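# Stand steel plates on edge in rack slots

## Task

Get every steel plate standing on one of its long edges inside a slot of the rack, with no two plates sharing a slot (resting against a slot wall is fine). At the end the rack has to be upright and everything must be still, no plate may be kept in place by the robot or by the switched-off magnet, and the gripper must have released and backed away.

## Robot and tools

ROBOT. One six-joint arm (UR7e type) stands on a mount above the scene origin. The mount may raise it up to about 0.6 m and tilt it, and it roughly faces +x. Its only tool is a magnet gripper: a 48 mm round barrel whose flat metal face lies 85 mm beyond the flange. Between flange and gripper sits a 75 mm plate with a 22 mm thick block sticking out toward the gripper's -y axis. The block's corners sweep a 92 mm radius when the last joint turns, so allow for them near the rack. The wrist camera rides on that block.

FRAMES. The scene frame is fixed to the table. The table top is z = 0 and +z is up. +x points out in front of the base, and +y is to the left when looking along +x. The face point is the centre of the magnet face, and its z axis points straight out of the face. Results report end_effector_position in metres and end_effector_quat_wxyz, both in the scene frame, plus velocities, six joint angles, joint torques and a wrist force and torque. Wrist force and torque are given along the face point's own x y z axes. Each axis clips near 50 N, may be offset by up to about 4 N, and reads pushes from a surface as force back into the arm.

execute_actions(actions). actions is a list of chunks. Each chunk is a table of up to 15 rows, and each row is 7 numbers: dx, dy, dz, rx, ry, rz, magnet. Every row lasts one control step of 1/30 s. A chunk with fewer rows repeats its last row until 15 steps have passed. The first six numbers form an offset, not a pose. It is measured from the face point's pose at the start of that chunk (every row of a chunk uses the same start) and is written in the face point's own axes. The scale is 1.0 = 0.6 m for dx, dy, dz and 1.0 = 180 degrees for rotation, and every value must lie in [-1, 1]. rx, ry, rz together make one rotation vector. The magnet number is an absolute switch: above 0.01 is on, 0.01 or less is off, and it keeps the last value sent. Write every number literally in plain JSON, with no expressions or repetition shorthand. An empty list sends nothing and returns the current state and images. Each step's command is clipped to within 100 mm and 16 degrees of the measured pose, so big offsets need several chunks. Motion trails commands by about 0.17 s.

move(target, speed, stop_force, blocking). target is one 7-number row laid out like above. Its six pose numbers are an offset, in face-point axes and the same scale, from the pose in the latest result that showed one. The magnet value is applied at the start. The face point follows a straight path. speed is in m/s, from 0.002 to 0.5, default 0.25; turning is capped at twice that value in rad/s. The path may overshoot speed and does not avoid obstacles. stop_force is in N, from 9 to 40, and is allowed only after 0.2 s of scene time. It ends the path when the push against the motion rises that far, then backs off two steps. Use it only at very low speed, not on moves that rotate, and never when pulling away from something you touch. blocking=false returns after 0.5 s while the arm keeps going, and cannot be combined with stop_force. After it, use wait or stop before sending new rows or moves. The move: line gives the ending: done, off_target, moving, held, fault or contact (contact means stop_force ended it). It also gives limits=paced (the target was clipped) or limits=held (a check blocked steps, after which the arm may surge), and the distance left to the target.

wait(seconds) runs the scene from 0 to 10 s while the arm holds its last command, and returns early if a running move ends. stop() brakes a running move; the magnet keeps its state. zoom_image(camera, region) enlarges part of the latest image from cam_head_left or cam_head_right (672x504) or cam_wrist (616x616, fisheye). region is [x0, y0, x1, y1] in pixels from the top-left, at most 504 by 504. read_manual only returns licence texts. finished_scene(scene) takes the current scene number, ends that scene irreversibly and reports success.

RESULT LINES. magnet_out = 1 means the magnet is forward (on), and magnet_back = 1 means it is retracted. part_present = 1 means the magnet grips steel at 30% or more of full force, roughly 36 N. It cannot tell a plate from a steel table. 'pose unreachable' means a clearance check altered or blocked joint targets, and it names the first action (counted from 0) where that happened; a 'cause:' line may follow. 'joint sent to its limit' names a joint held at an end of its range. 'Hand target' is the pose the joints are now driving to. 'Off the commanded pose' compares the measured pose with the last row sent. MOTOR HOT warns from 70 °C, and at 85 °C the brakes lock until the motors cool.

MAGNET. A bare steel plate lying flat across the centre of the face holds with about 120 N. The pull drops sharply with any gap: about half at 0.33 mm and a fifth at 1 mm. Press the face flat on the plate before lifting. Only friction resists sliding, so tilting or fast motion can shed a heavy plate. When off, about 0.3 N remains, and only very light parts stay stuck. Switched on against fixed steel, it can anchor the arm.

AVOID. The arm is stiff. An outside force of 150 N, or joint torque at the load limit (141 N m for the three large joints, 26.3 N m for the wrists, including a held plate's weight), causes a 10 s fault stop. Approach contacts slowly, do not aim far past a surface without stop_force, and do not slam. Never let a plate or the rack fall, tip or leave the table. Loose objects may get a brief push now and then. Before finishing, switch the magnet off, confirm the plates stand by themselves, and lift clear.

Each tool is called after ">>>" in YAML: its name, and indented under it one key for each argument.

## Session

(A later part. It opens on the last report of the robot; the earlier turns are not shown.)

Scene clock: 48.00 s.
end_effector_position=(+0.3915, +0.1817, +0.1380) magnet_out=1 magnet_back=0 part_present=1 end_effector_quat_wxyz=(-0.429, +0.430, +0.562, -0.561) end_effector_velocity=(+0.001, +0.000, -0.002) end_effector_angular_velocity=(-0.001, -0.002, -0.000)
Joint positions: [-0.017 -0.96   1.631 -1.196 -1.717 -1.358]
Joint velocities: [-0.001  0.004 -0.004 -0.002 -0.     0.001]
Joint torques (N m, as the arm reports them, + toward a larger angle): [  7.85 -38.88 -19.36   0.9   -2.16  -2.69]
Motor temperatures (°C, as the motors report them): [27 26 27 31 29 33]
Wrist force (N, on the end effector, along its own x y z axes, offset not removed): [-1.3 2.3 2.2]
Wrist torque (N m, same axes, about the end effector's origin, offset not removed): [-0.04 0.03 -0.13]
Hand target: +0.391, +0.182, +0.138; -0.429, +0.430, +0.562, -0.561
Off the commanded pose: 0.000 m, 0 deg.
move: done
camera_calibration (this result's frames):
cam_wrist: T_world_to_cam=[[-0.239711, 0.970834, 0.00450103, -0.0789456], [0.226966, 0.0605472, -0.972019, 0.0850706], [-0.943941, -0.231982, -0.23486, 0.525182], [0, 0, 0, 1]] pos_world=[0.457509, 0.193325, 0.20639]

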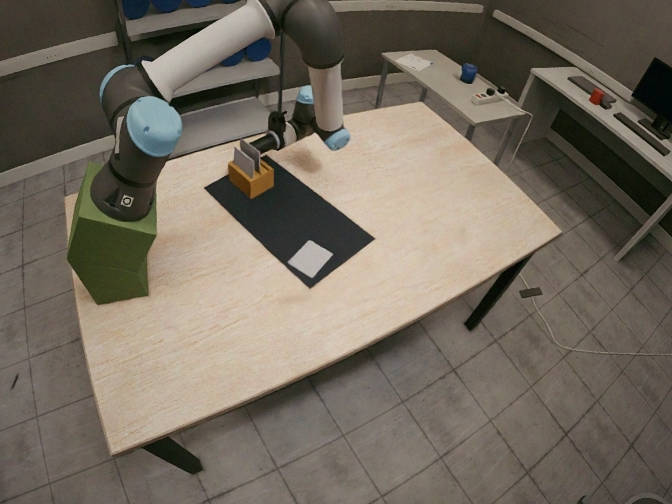

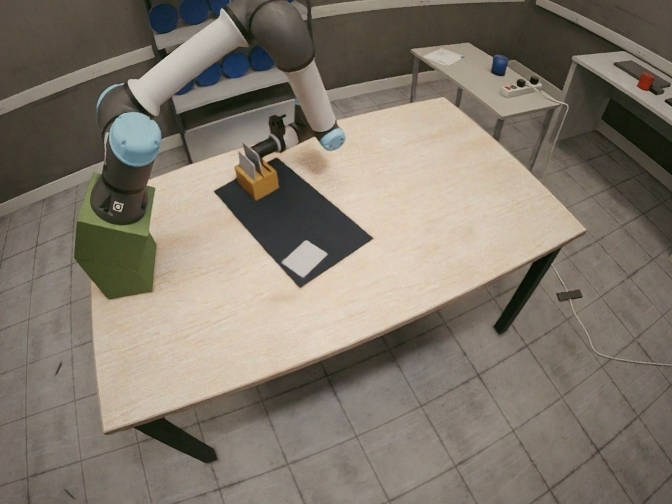

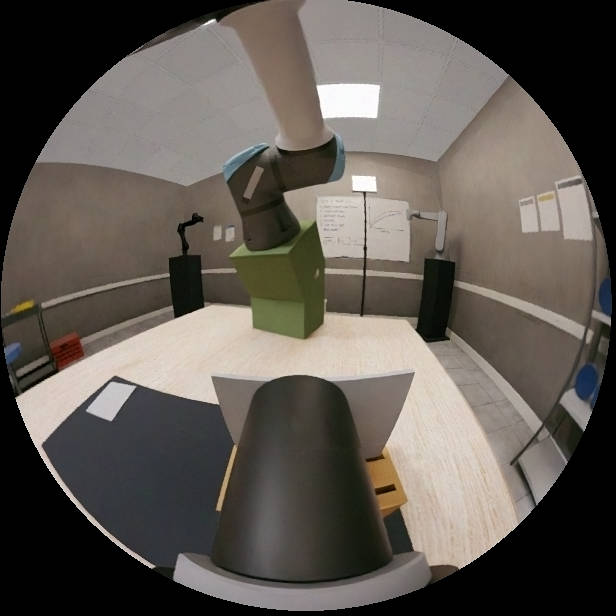

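>>> move:
  target: [0,0.055,0,0,0,0,1]
  speed: 0.012
  stop_force: 9

>>> zoom_image:
  camera: "cam_head_left"
  region: [215, 135, 285, 205]

Scene clock: 50.90 s.
end_effector_position=(+0.3917, +0.1816, +0.1122) magnet_out=1 magnet_back=0 part_present=1 end_effector_quat_wxyz=(-0.429, +0.430, +0.562, -0.561) end_effector_velocity=(-0.001, -0.001, +0.004) end_effector_angular_velocity=(-0.001, +0.003, +0.001)
Joint positions: [-0.025 -0.906  1.603 -1.223 -1.724 -1.363]
Joint velocities: [ 0.001 -0.007  0.005  0.006  0.     0.001]
Joint torques (N m, as the arm reports them, + toward a larger angle): [ 25.52 -62.91  11.34   4.31  -0.07   0.04]
Motor temperatures (°C, as the motors report them): [27 26 27 31 29 33]
Wrist force (N, on the end effector, along its own x y z axes, offset not removed): [-0.6 0.2 2.7]
Wrist torque (N m, same axes, about the end effector's origin, offset not removed): [-0.36 0.05 -0.06]
Hand target: +0.391, +0.182, +0.113; -0.429, +0.430, +0.562, -0.561
Off the commanded pose: 0.007 m, 0 deg.
move: contact
camera_calibration (this result's frames):
cam_wrist: T_world_to_cam=[[-0.239557, 0.970872, 0.00441699, -0.0787322], [0.227646, 0.060592, -0.971857, 0.0596763], [-0.943816, -0.23181, -0.235531, 0.51933], [0, 0, 0, 1]] pos_world=[0.457706, 0.193209, 0.180663]

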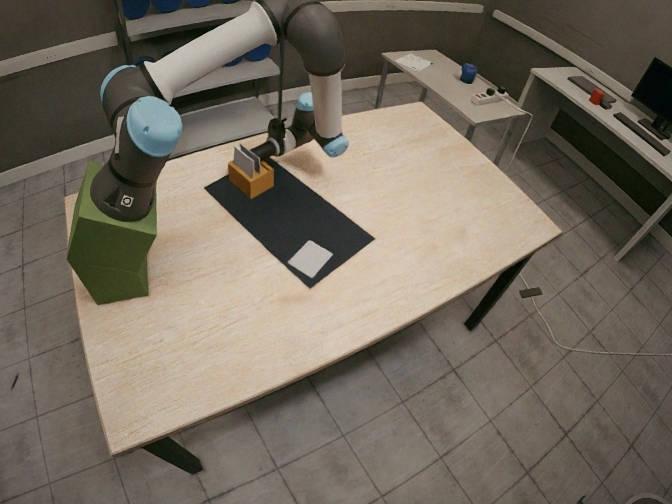

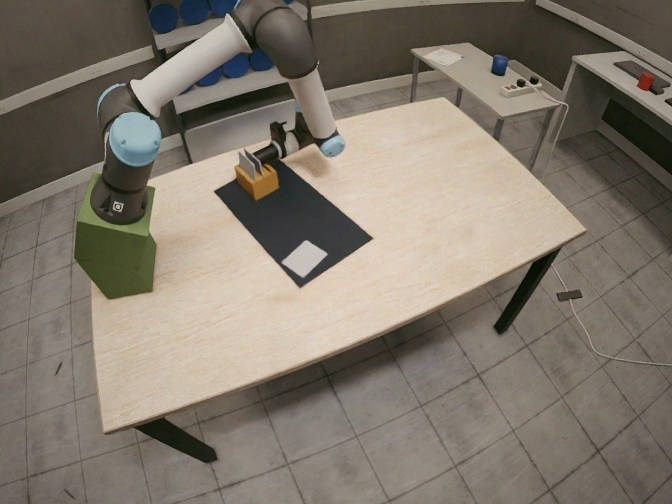

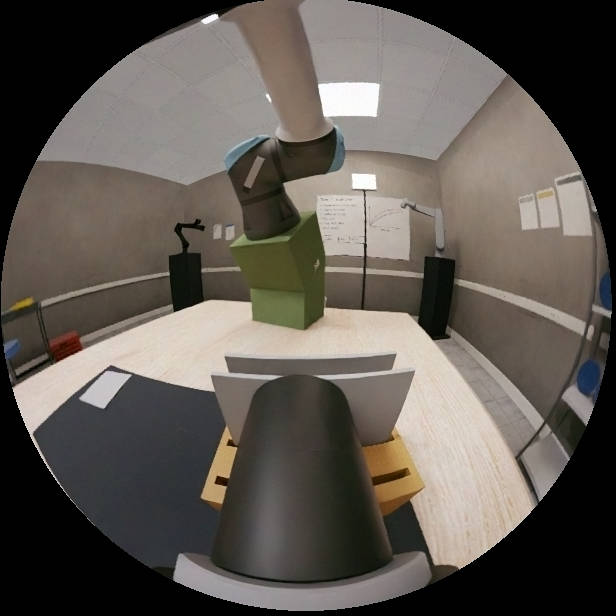

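Region (215, 135, 285, 205) of cam_head_left's 672x504 image, scaled by 7.200, with more detail than that image has.

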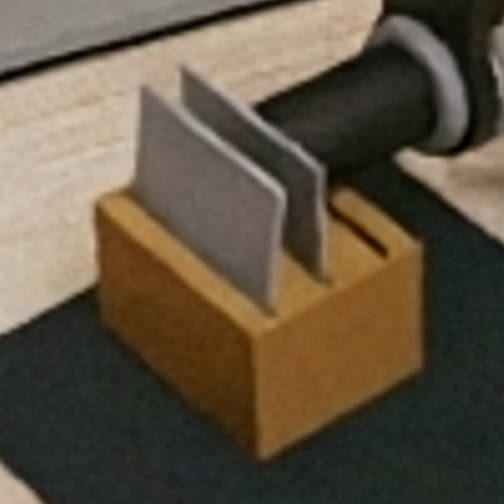

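>>> execute_actions:
  actions:
    - [[0,0,0,0,0,0,0]]

>>> move:
  target: [0,-0.127,-0.0833,0,0,0,0]
  speed: 0.3

>>> move:
  target: [-0.53,0.147,0.209,-0.4114,0.3403,0.3403,0]
  speed: 0.5

>>> zoom_image:
  camera: "cam_wrist"
  region: [230, 270, 390, 400]

Scene clock: 52.37 s.
end_effector_position=(+0.3917, +0.1816, +0.1123) magnet_out=0 magnet_back=1 part_present=0 end_effector_quat_wxyz=(-0.429, +0.430, +0.562, -0.561) end_effector_velocity=(+0.000, -0.000, -0.000) end_effector_angular_velocity=(+0.002, +0.000, +0.000)
Joint positions: [-0.025 -0.906  1.603 -1.223 -1.724 -1.363]
Joint velocities: [-0.     0.    -0.001  0.001 -0.    -0.002]
Joint torques (N m, as the arm reports them, + toward a larger angle): [  7.72 -39.81 -18.82   0.62  -2.47  -2.76]
Motor temperatures (°C, as the motors report them): [27 26 27 31 29 33]
Wrist force (N, on the end effector, along its own x y z axes, offset not removed): [-3.3 -1.8 1.9]
Wrist torque (N m, same axes, about the end effector's origin, offset not removed): [-0.32 0.28 -0.06]
Hand target: +0.392, +0.182, +0.112; -0.429, +0.430, +0.562, -0.561
Off the commanded pose: 0.000 m, 0 deg.
camera_calibration (this result's frames):
cam_wrist: T_world_to_cam=[[-0.239575, 0.970868, 0.00443315, -0.0787455], [0.227614, 0.0606044, -0.971864, 0.0597084], [-0.94382, -0.231825, -0.235502, 0.519316], [0, 0, 0, 1]] pos_world=[0.457685, 0.193223, 0.180678]

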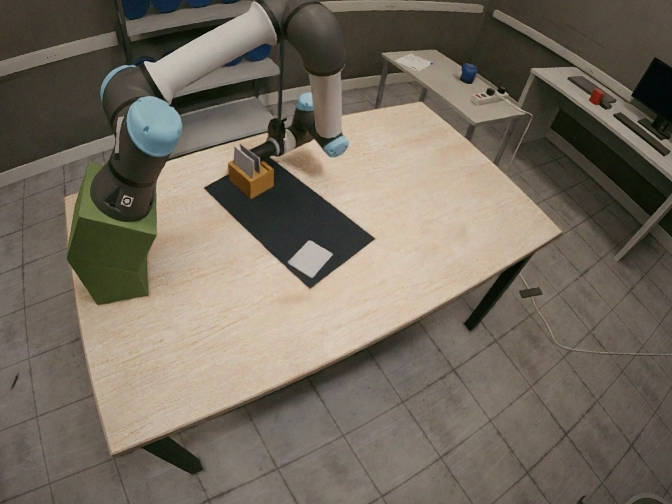

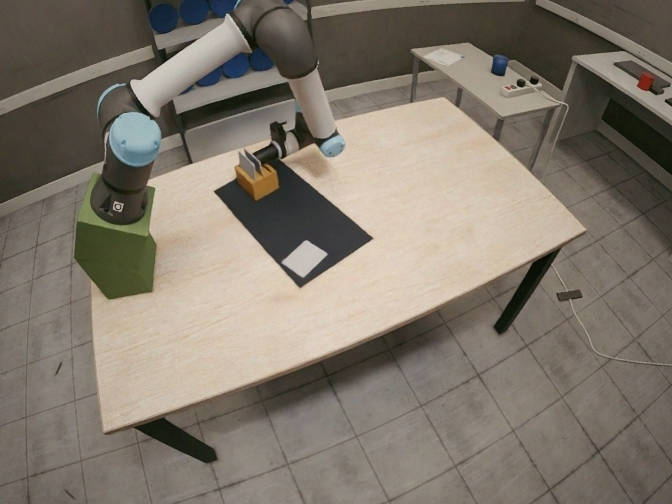

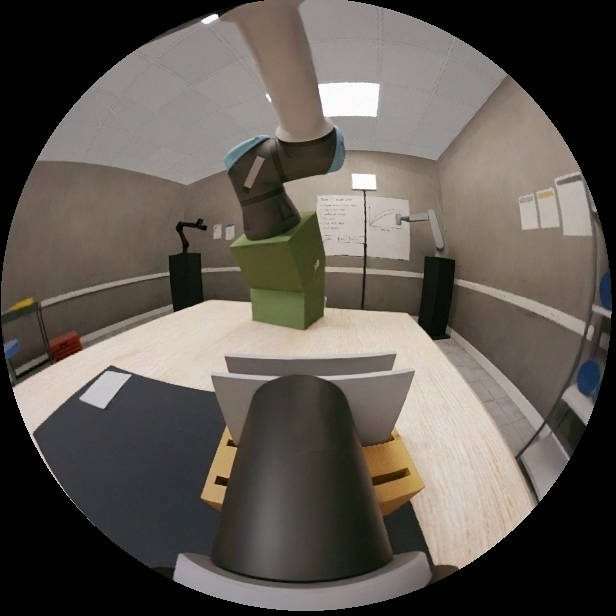

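Scene clock: 53.30 s.
end_effector_position=(+0.4397, +0.1948, +0.1885) magnet_out=0 magnet_back=1 part_present=0 end_effector_quat_wxyz=(-0.429, +0.430, +0.562, -0.561) end_effector_velocity=(+0.000, +0.000, +0.001) end_effector_angular_velocity=(+0.001, +0.002, +0.000)
Joint positions: [ 0.012 -1.006  1.505 -1.023 -1.692 -1.344]
Joint velocities: [ 0.     0.    -0.001  0.004  0.001 -0.001]
Joint torques (N m, as the arm reports them, + toward a larger angle): [ 27.01 -62.43 -23.47   3.8    2.84   2.35]
Motor temperatures (°C, as the motors report them): [27 26 27 31 29 33]
Wrist force (N, on the end effector, along its own x y z axes, offset not removed): [-1.6 -2.4 1.1]
Wrist torque (N m, same axes, about the end effector's origin, offset not removed): [-0.29 0.17 -0.03]
Hand target: +0.440, +0.195, +0.189; -0.429, +0.430, +0.562, -0.561
Off the commanded pose: 0.000 m, 0 deg.
move: done
camera_calibration (this result's frames):
cam_wrist: T_world_to_cam=[[-0.239546, 0.970875, 0.00448931, -0.0804158], [0.227572, 0.0606432, -0.971871, 0.122072], [-0.943837, -0.231786, -0.235471, 0.585645], [0, 0, 0, 1]] pos_world=[0.50571, 0.206415, 0.256902]

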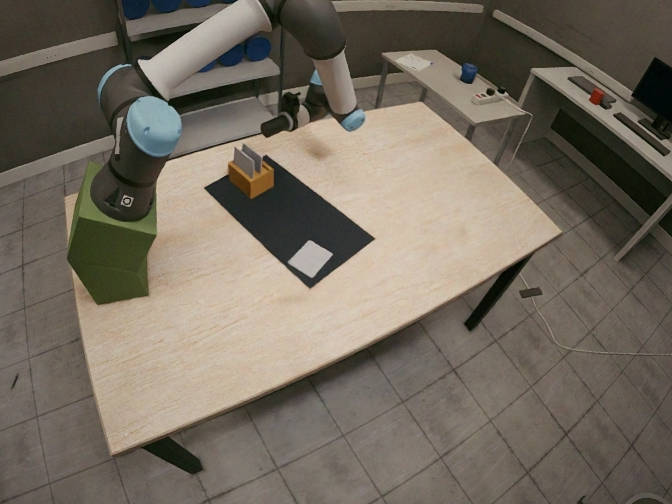

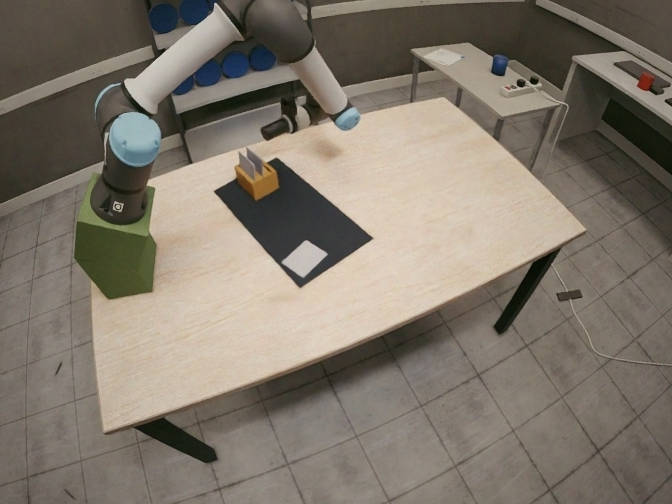

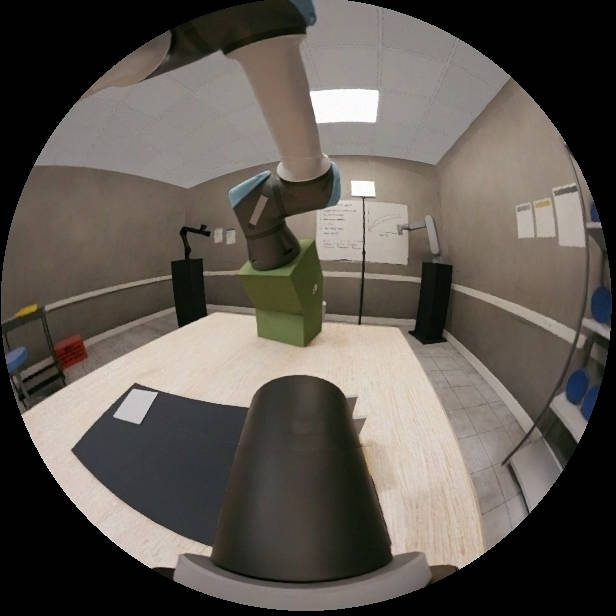

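Scene clock: 55.93 s.
end_effector_position=(+0.4031, -0.1456, +0.1006) magnet_out=0 magnet_back=1 part_present=0 end_effector_quat_wxyz=(+0.000, +0.974, +0.226, +0.001) end_effector_velocity=(+0.001, -0.001, -0.001) end_effector_angular_velocity=(-0.005, -0.010, -0.004)
Joint positions: [-0.976 -1.357  2.569 -3.296 -1.262 -1.159]
Joint velocities: [-0.002  0.011  0.001 -0.023  0.004  0.006]
Joint torques (N m, as the arm reports them, + toward a larger angle): [ -6.5  -20.36  14.97  -4.31   1.96   2.49]
Motor temperatures (°C, as the motors report them): [27 26 27 31 29 33]
Wrist force (N, on the end effector, along its own x y z axes, offset not removed): [1.1 0.1 1.6]
Wrist torque (N m, same axes, about the end effector's origin, offset not removed): [-0.20 0.04 -0.26]
Hand target: +0.403, -0.146, +0.101; +0.000, +0.974, +0.226, +0.002
Off the commanded pose: 0.001 m, 0 deg.
move: done
camera_calibration (this result's frames):
cam_wrist: T_world_to_cam=[[0.894986, 0.445373, 0.0253703, -0.294219], [0.427797, -0.873006, 0.234201, -0.272379], [0.126455, -0.198753, -0.971857, 0.0989938], [0, 0, 0, 1]] pos_world=[0.367326, -0.0870761, 0.167464]

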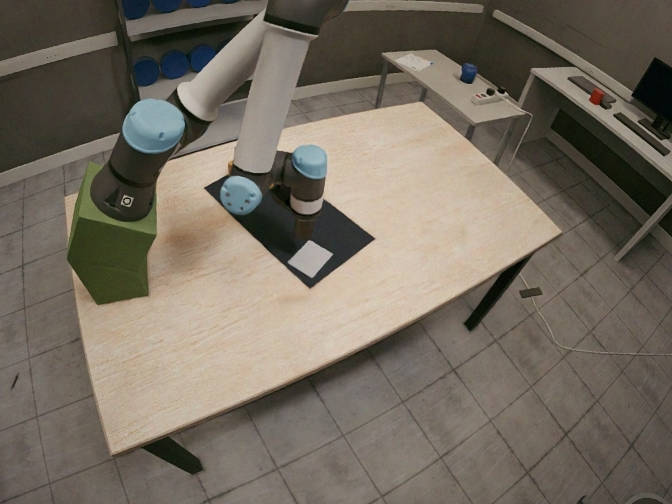

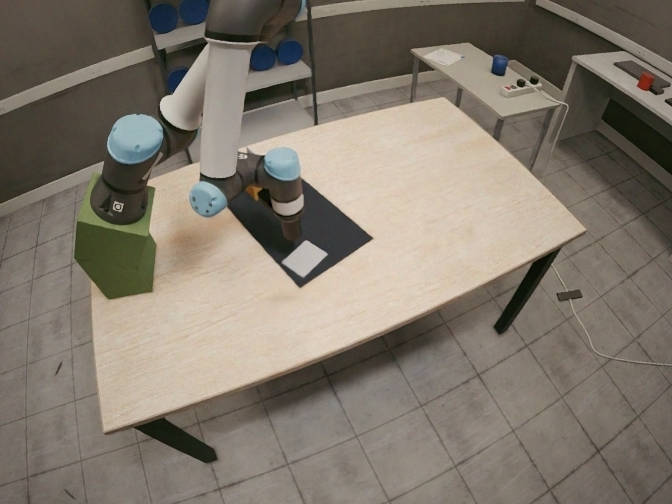

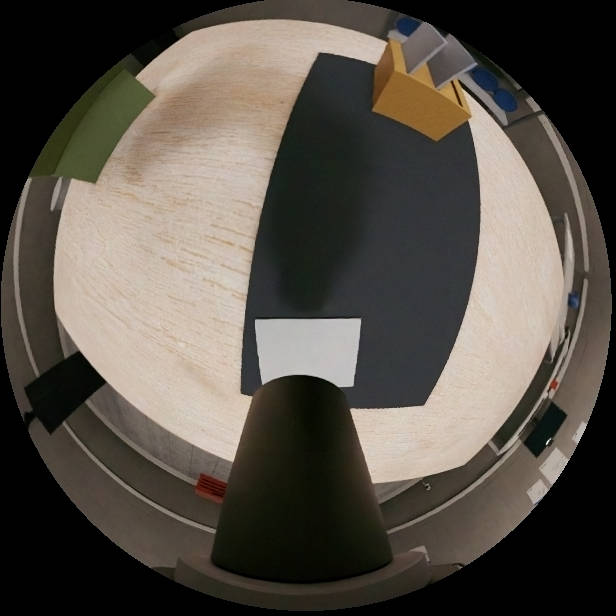

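Region (230, 270, 390, 400) of cam_wrist's 616x616 image, scaled by 3.150, with more detail than that image has; it fills the top 410 rows of this view, and the rest is white.

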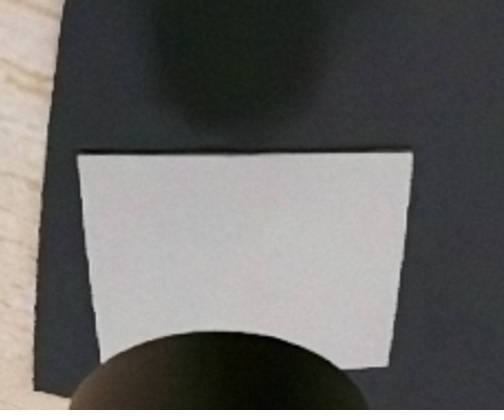

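>>> move:
  target: [0,0.003,0.1565,0,0,-0.003,0]
  speed: 0.2

>>> execute_actions:
  actions:
    - [[0,0,0.001,0,0,0,1]]

Scene clock: 57.37 s.
end_effector_position=(+0.4038, -0.1472, +0.0067) magnet_out=0 magnet_back=1 part_present=0 end_effector_quat_wxyz=(+0.000, +0.973, +0.231, +0.001) end_effector_velocity=(+0.001, -0.001, -0.001) end_effector_angular_velocity=(-0.002, -0.002, +0.001)
Joint positions: [-0.9   -0.998  2.428 -3.533 -1.299 -1.099]
Joint velocities: [ 0.001  0.003 -0.004 -0.003 -0.001  0.   ]
Joint torques (N m, as the arm reports them, + toward a larger angle): [  8.64 -25.82  -6.94  -4.25  -2.73   2.46]
Motor temperatures (°C, as the motors report them): [27 26 27 31 29 33]
Wrist force (N, on the end effector, along its own x y z axes, offset not removed): [-2.3 -3.8 -0.3]
Wrist torque (N m, same axes, about the end effector's origin, offset not removed): [-0.54 0.25 0.01]
Hand target: +0.404, -0.147, +0.007; +0.000, +0.973, +0.231, +0.001
Off the commanded pose: 0.000 m, 0 deg.
move: done
camera_calibration (this result's frames):
cam_wrist: T_world_to_cam=[[0.890772, 0.453739, 0.0254198, -0.28889], [0.435965, -0.868992, 0.234066, -0.254764], [0.128294, -0.197417, -0.971888, 0.00680539], [0, 0, 0, 1]] pos_world=[0.36753, -0.0889643, 0.0735892]

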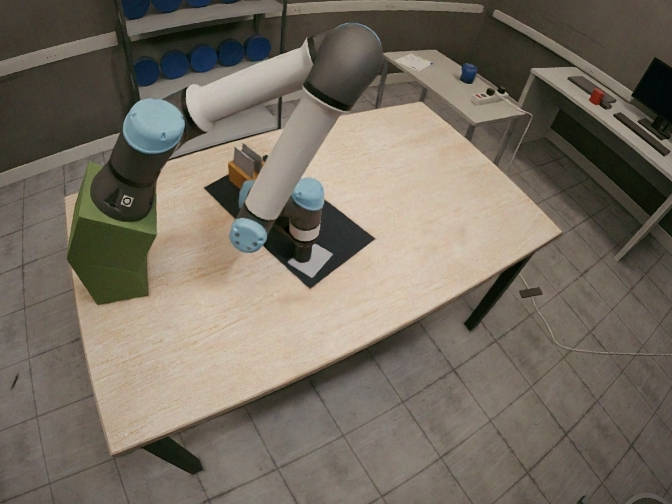

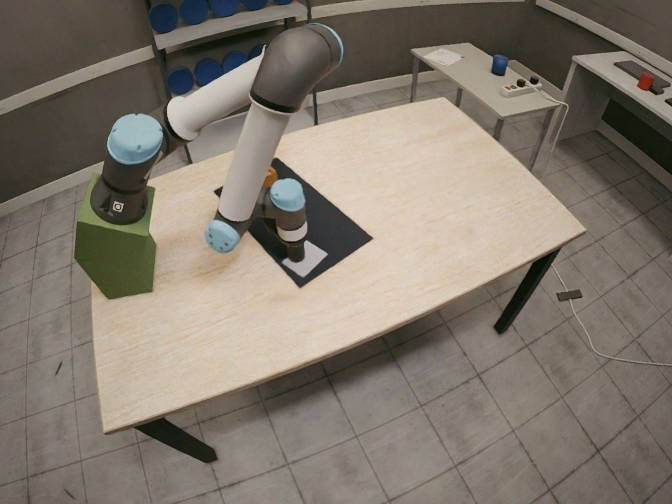

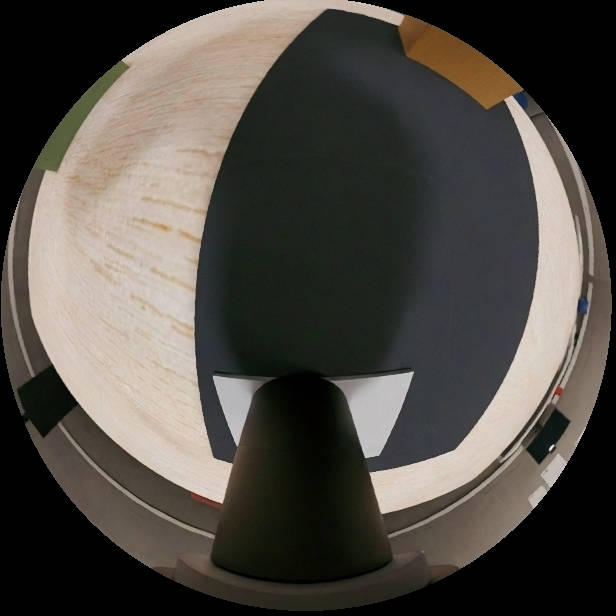

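Scene clock: 57.87 s.
end_effector_position=(+0.4038, -0.1472, +0.0062) magnet_out=1 magnet_back=0 part_present=1 end_effector_quat_wxyz=(+0.000, +0.973, +0.231, +0.001) end_effector_velocity=(+0.001, -0.000, +0.001) end_effector_angular_velocity=(-0.001, -0.001, -0.000)
Joint positions: [-0.9   -0.996  2.427 -3.534 -1.3   -1.099]
Joint velocities: [ 0.    -0.002  0.    -0.    -0.     0.001]
Joint torques (N m, as the arm reports them, + toward a larger angle): [  7.95 -27.07  -8.4   -4.56  -2.74   2.39]
Motor temperatures (°C, as the motors report them): [27 26 27 31 29 33]
Wrist force (N, on the end effector, along its own x y z axes, offset not removed): [-2.9 -2.1 1.8]
Wrist torque (N m, same axes, about the end effector's origin, offset not removed): [-0.17 0.48 -0.13]
Hand target: +0.404, -0.147, +0.006; +0.000, +0.973, +0.231, +0.001
Off the commanded pose: 0.000 m, 0 deg.
camera_calibration (this result's frames):
cam_wrist: T_world_to_cam=[[0.890772, 0.453739, 0.0254201, -0.288875], [0.435965, -0.868993, 0.234065, -0.254624], [0.128294, -0.197416, -0.971889, 0.00622519], [0, 0, 0, 1]] pos_world=[0.36753, -0.088964, 0.072992]

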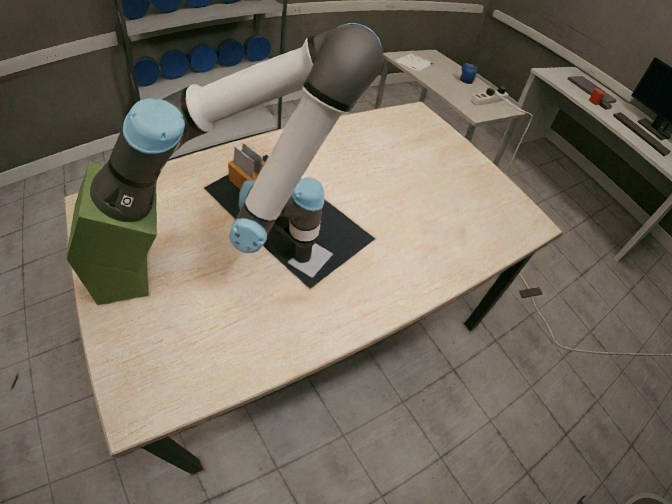

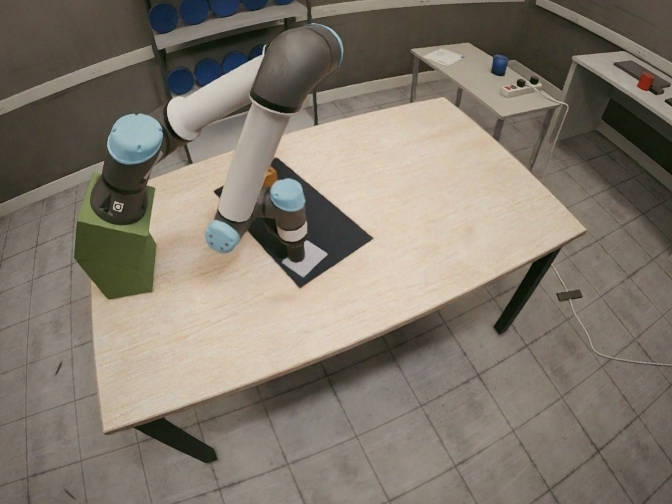

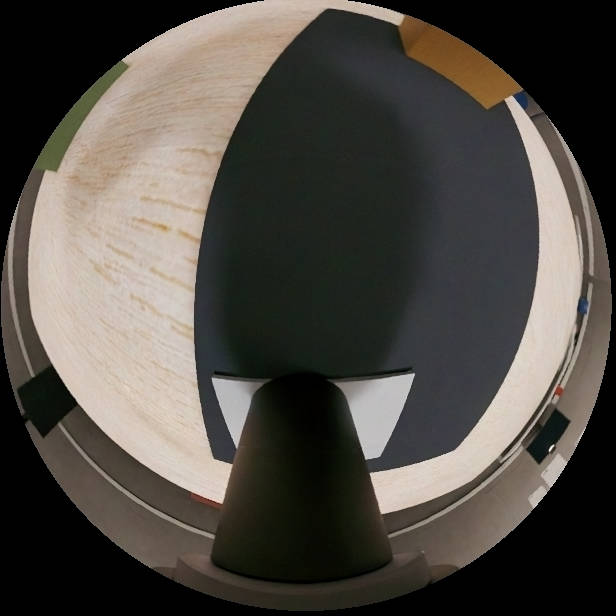

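>>> move:
  target: [0.12,-0.1,-0.3,0,0,0,1]
  speed: 0.35

>>> move:
  target: [0.1585,-0.3883,-0.04,0.413,-0.3375,-0.3375,1]
  speed: 0.45

>>> move:
  target: [0,0.12,0,0,0,0,1]
  speed: 0.15

>>> zoom_image:
  camera: "cam_head_left"
  region: [215, 135, 285, 205]

>>> zoom_image:
  camera: "cam_wrist"
  region: [180, 400, 430, 570]

Scene clock: 60.00 s.
end_effector_position=(+0.4413, -0.0612, +0.1862) magnet_out=1 magnet_back=0 part_present=1 end_effector_quat_wxyz=(+0.000, +0.973, +0.231, +0.001) end_effector_velocity=(+0.001, -0.000, +0.002) end_effector_angular_velocity=(+0.002, +0.005, +0.002)
Joint positions: [-0.749 -1.731  2.577 -2.98  -1.378 -0.966]
Joint velocities: [ 0.    -0.009 -0.005  0.02  -0.    -0.003]
Joint torques (N m, as the arm reports them, + toward a larger angle): [ 15.64 -35.24 -19.79  -1.07  -2.69  -2.3 ]
Motor temperatures (°C, as the motors report them): [27 26 27 31 29 33]
Wrist force (N, on the end effector, along its own x y z axes, offset not removed): [0.7 -1.7 2.3]
Wrist torque (N m, same axes, about the end effector's origin, offset not removed): [-0.24 -0.05 -0.17]
Hand target: +0.441, -0.061, +0.186; -0.000, +0.973, +0.231, +0.001
Off the commanded pose: 0.001 m, 0 deg.
move: done
camera_calibration (this result's frames):
cam_wrist: T_world_to_cam=[[0.89085, 0.453568, 0.0257541, -0.365945], [0.435725, -0.869098, 0.234121, -0.238258], [0.128573, -0.197345, -0.971866, 0.193305], [0, 0, 0, 1]] pos_world=[0.404963, -0.00294067, 0.253072]

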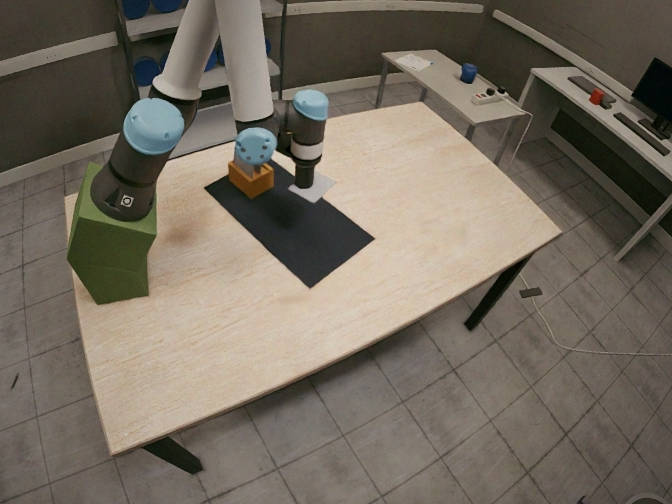

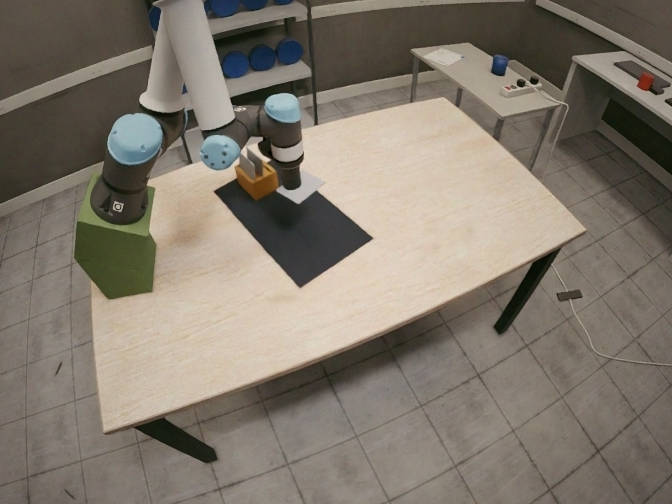

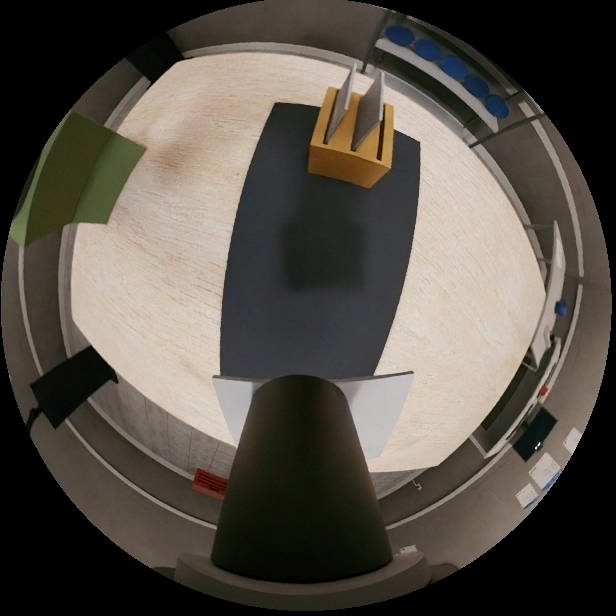

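Scene clock: 62.77 s.
end_effector_position=(+0.4213, +0.1901, +0.2099) magnet_out=1 magnet_back=0 part_present=1 end_effector_quat_wxyz=(-0.430, +0.431, +0.562, -0.561) end_effector_velocity=(-0.000, +0.001, +0.001) end_effector_angular_velocity=(+0.004, +0.009, +0.005)
Joint positions: [ 0.016 -1.071  1.586 -1.04  -1.686 -1.342]
Joint velocities: [ 0.003  0.005 -0.005  0.01  -0.001 -0.003]
Joint torques (N m, as the arm reports them, + toward a larger angle): [ 27.19 -39.98 -24.86   4.21  -2.34  -2.87]
Motor temperatures (°C, as the motors report them): [27 26 27 31 29 33]
Wrist force (N, on the end effector, along its own x y z axes, offset not removed): [-1.6 -0.8 0.6]
Wrist torque (N m, same axes, about the end effector's origin, offset not removed): [-0.29 0.12 -0.07]
Hand target: +0.421, +0.190, +0.210; -0.430, +0.431, +0.562, -0.561
Off the commanded pose: 0.001 m, 0 deg.
move: done
camera_calibration (this result's frames):
cam_wrist: T_world_to_cam=[[-0.237005, 0.971498, 0.00458151, -0.0815825], [0.227842, 0.0601671, -0.971837, 0.14733], [-0.944413, -0.229286, -0.235608, 0.572048], [0, 0, 0, 1]] pos_world=[0.487346, 0.201556, 0.278334]

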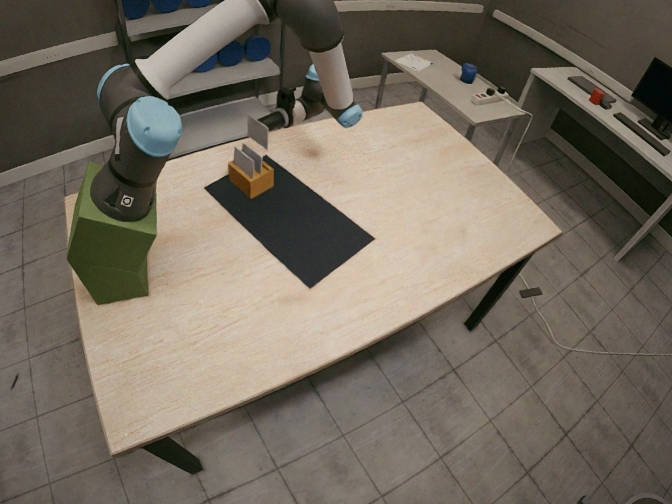

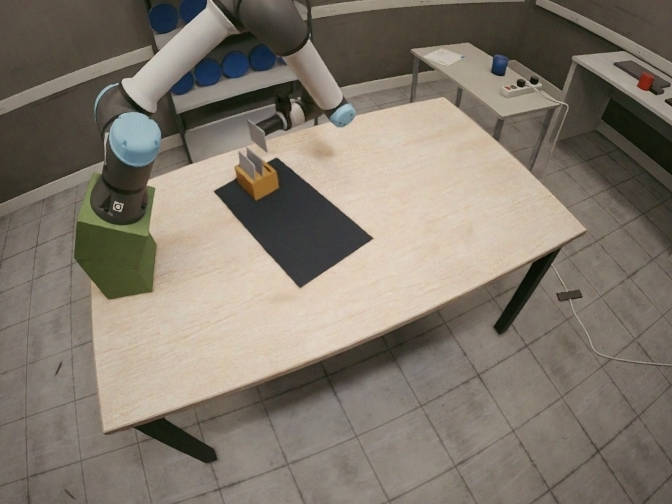

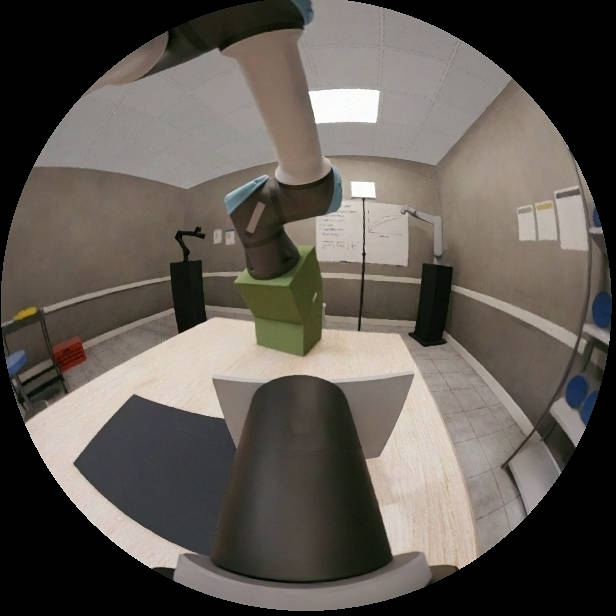

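Scene clock: 63.73 s.
end_effector_position=(+0.4214, +0.1901, +0.1380) magnet_out=1 magnet_back=0 part_present=1 end_effector_quat_wxyz=(-0.430, +0.431, +0.562, -0.561) end_effector_velocity=(-0.000, +0.000, -0.002) end_effector_angular_velocity=(-0.001, +0.000, +0.000)
Joint positions: [-0.01  -0.93   1.528 -1.124 -1.708 -1.355]
Joint velocities: [-0.     0.004 -0.002 -0.002 -0.     0.001]
Joint torques (N m, as the arm reports them, + toward a larger angle): [  6.86 -39.22 -20.42   1.13  -2.59  -2.56]
Motor temperatures (°C, as the motors report them): [27 26 27 31 29 33]
Wrist force (N, on the end effector, along its own x y z axes, offset not removed): [-1.3 -2.3 0.0]
Wrist torque (N m, same axes, about the end effector's origin, offset not removed): [-0.61 0.10 -0.05]
Hand target: +0.421, +0.190, +0.138; -0.430, +0.431, +0.562, -0.561
Off the commanded pose: 0.000 m, 0 deg.
move: done
camera_calibration (this result's frames):
cam_wrist: T_world_to_cam=[[-0.237018, 0.971495, 0.00454467, -0.0811886], [0.227902, 0.0601481, -0.971824, 0.077428], [-0.944396, -0.229304, -0.235662, 0.555188], [0, 0, 0, 1]] pos_world=[0.487428, 0.201524, 0.206452]

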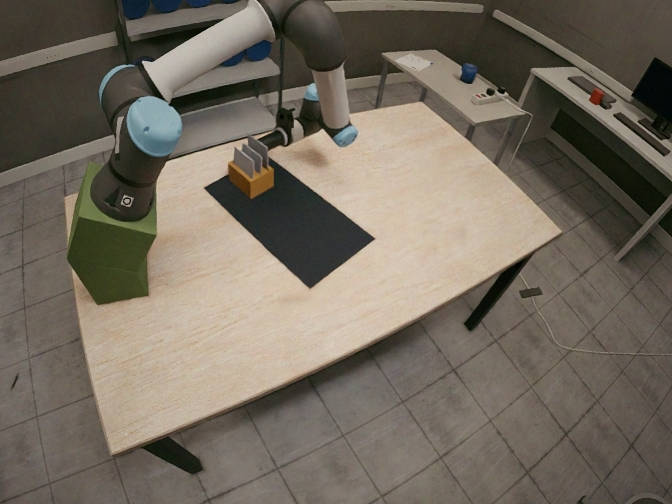

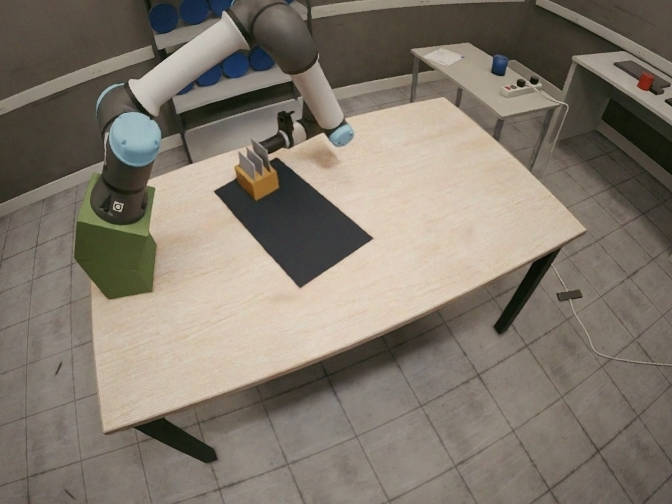

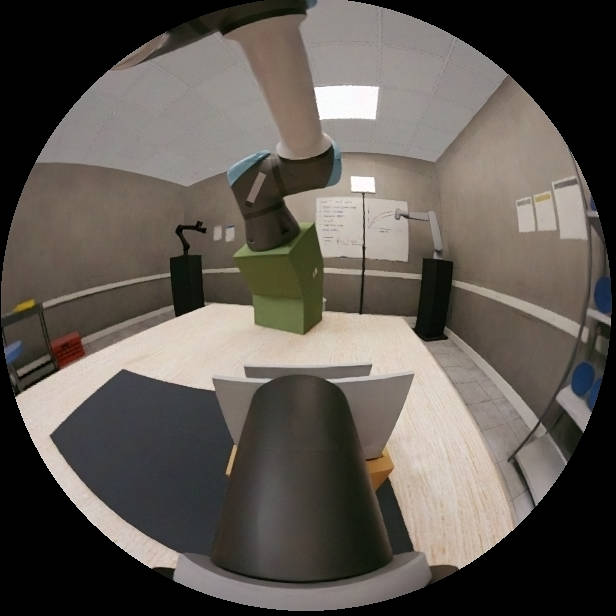

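Region (215, 135, 285, 205) of cam_head_left's 672x504 image, scaled by 7.200, with more detail than that image has.

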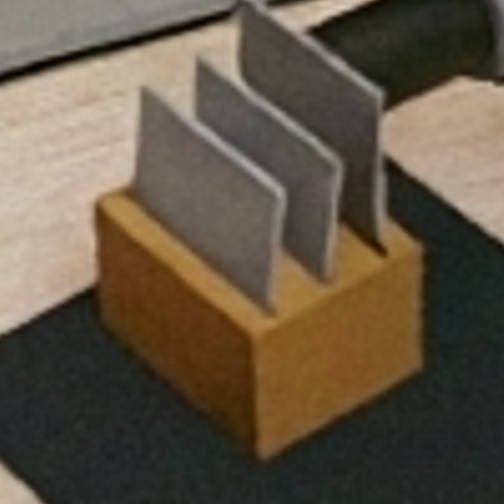

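Region (180, 400, 430, 570) of cam_wrist's 616x616 image, scaled by 2.016, with more detail than that image has; it fills the top 343 rows of this view, and the rest is white.

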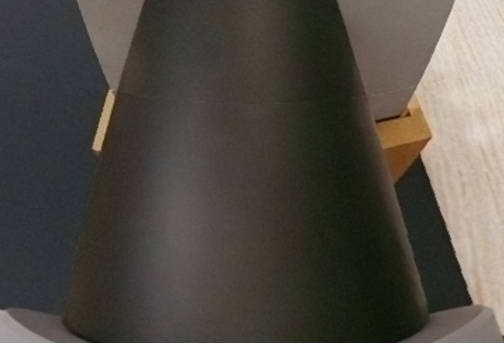

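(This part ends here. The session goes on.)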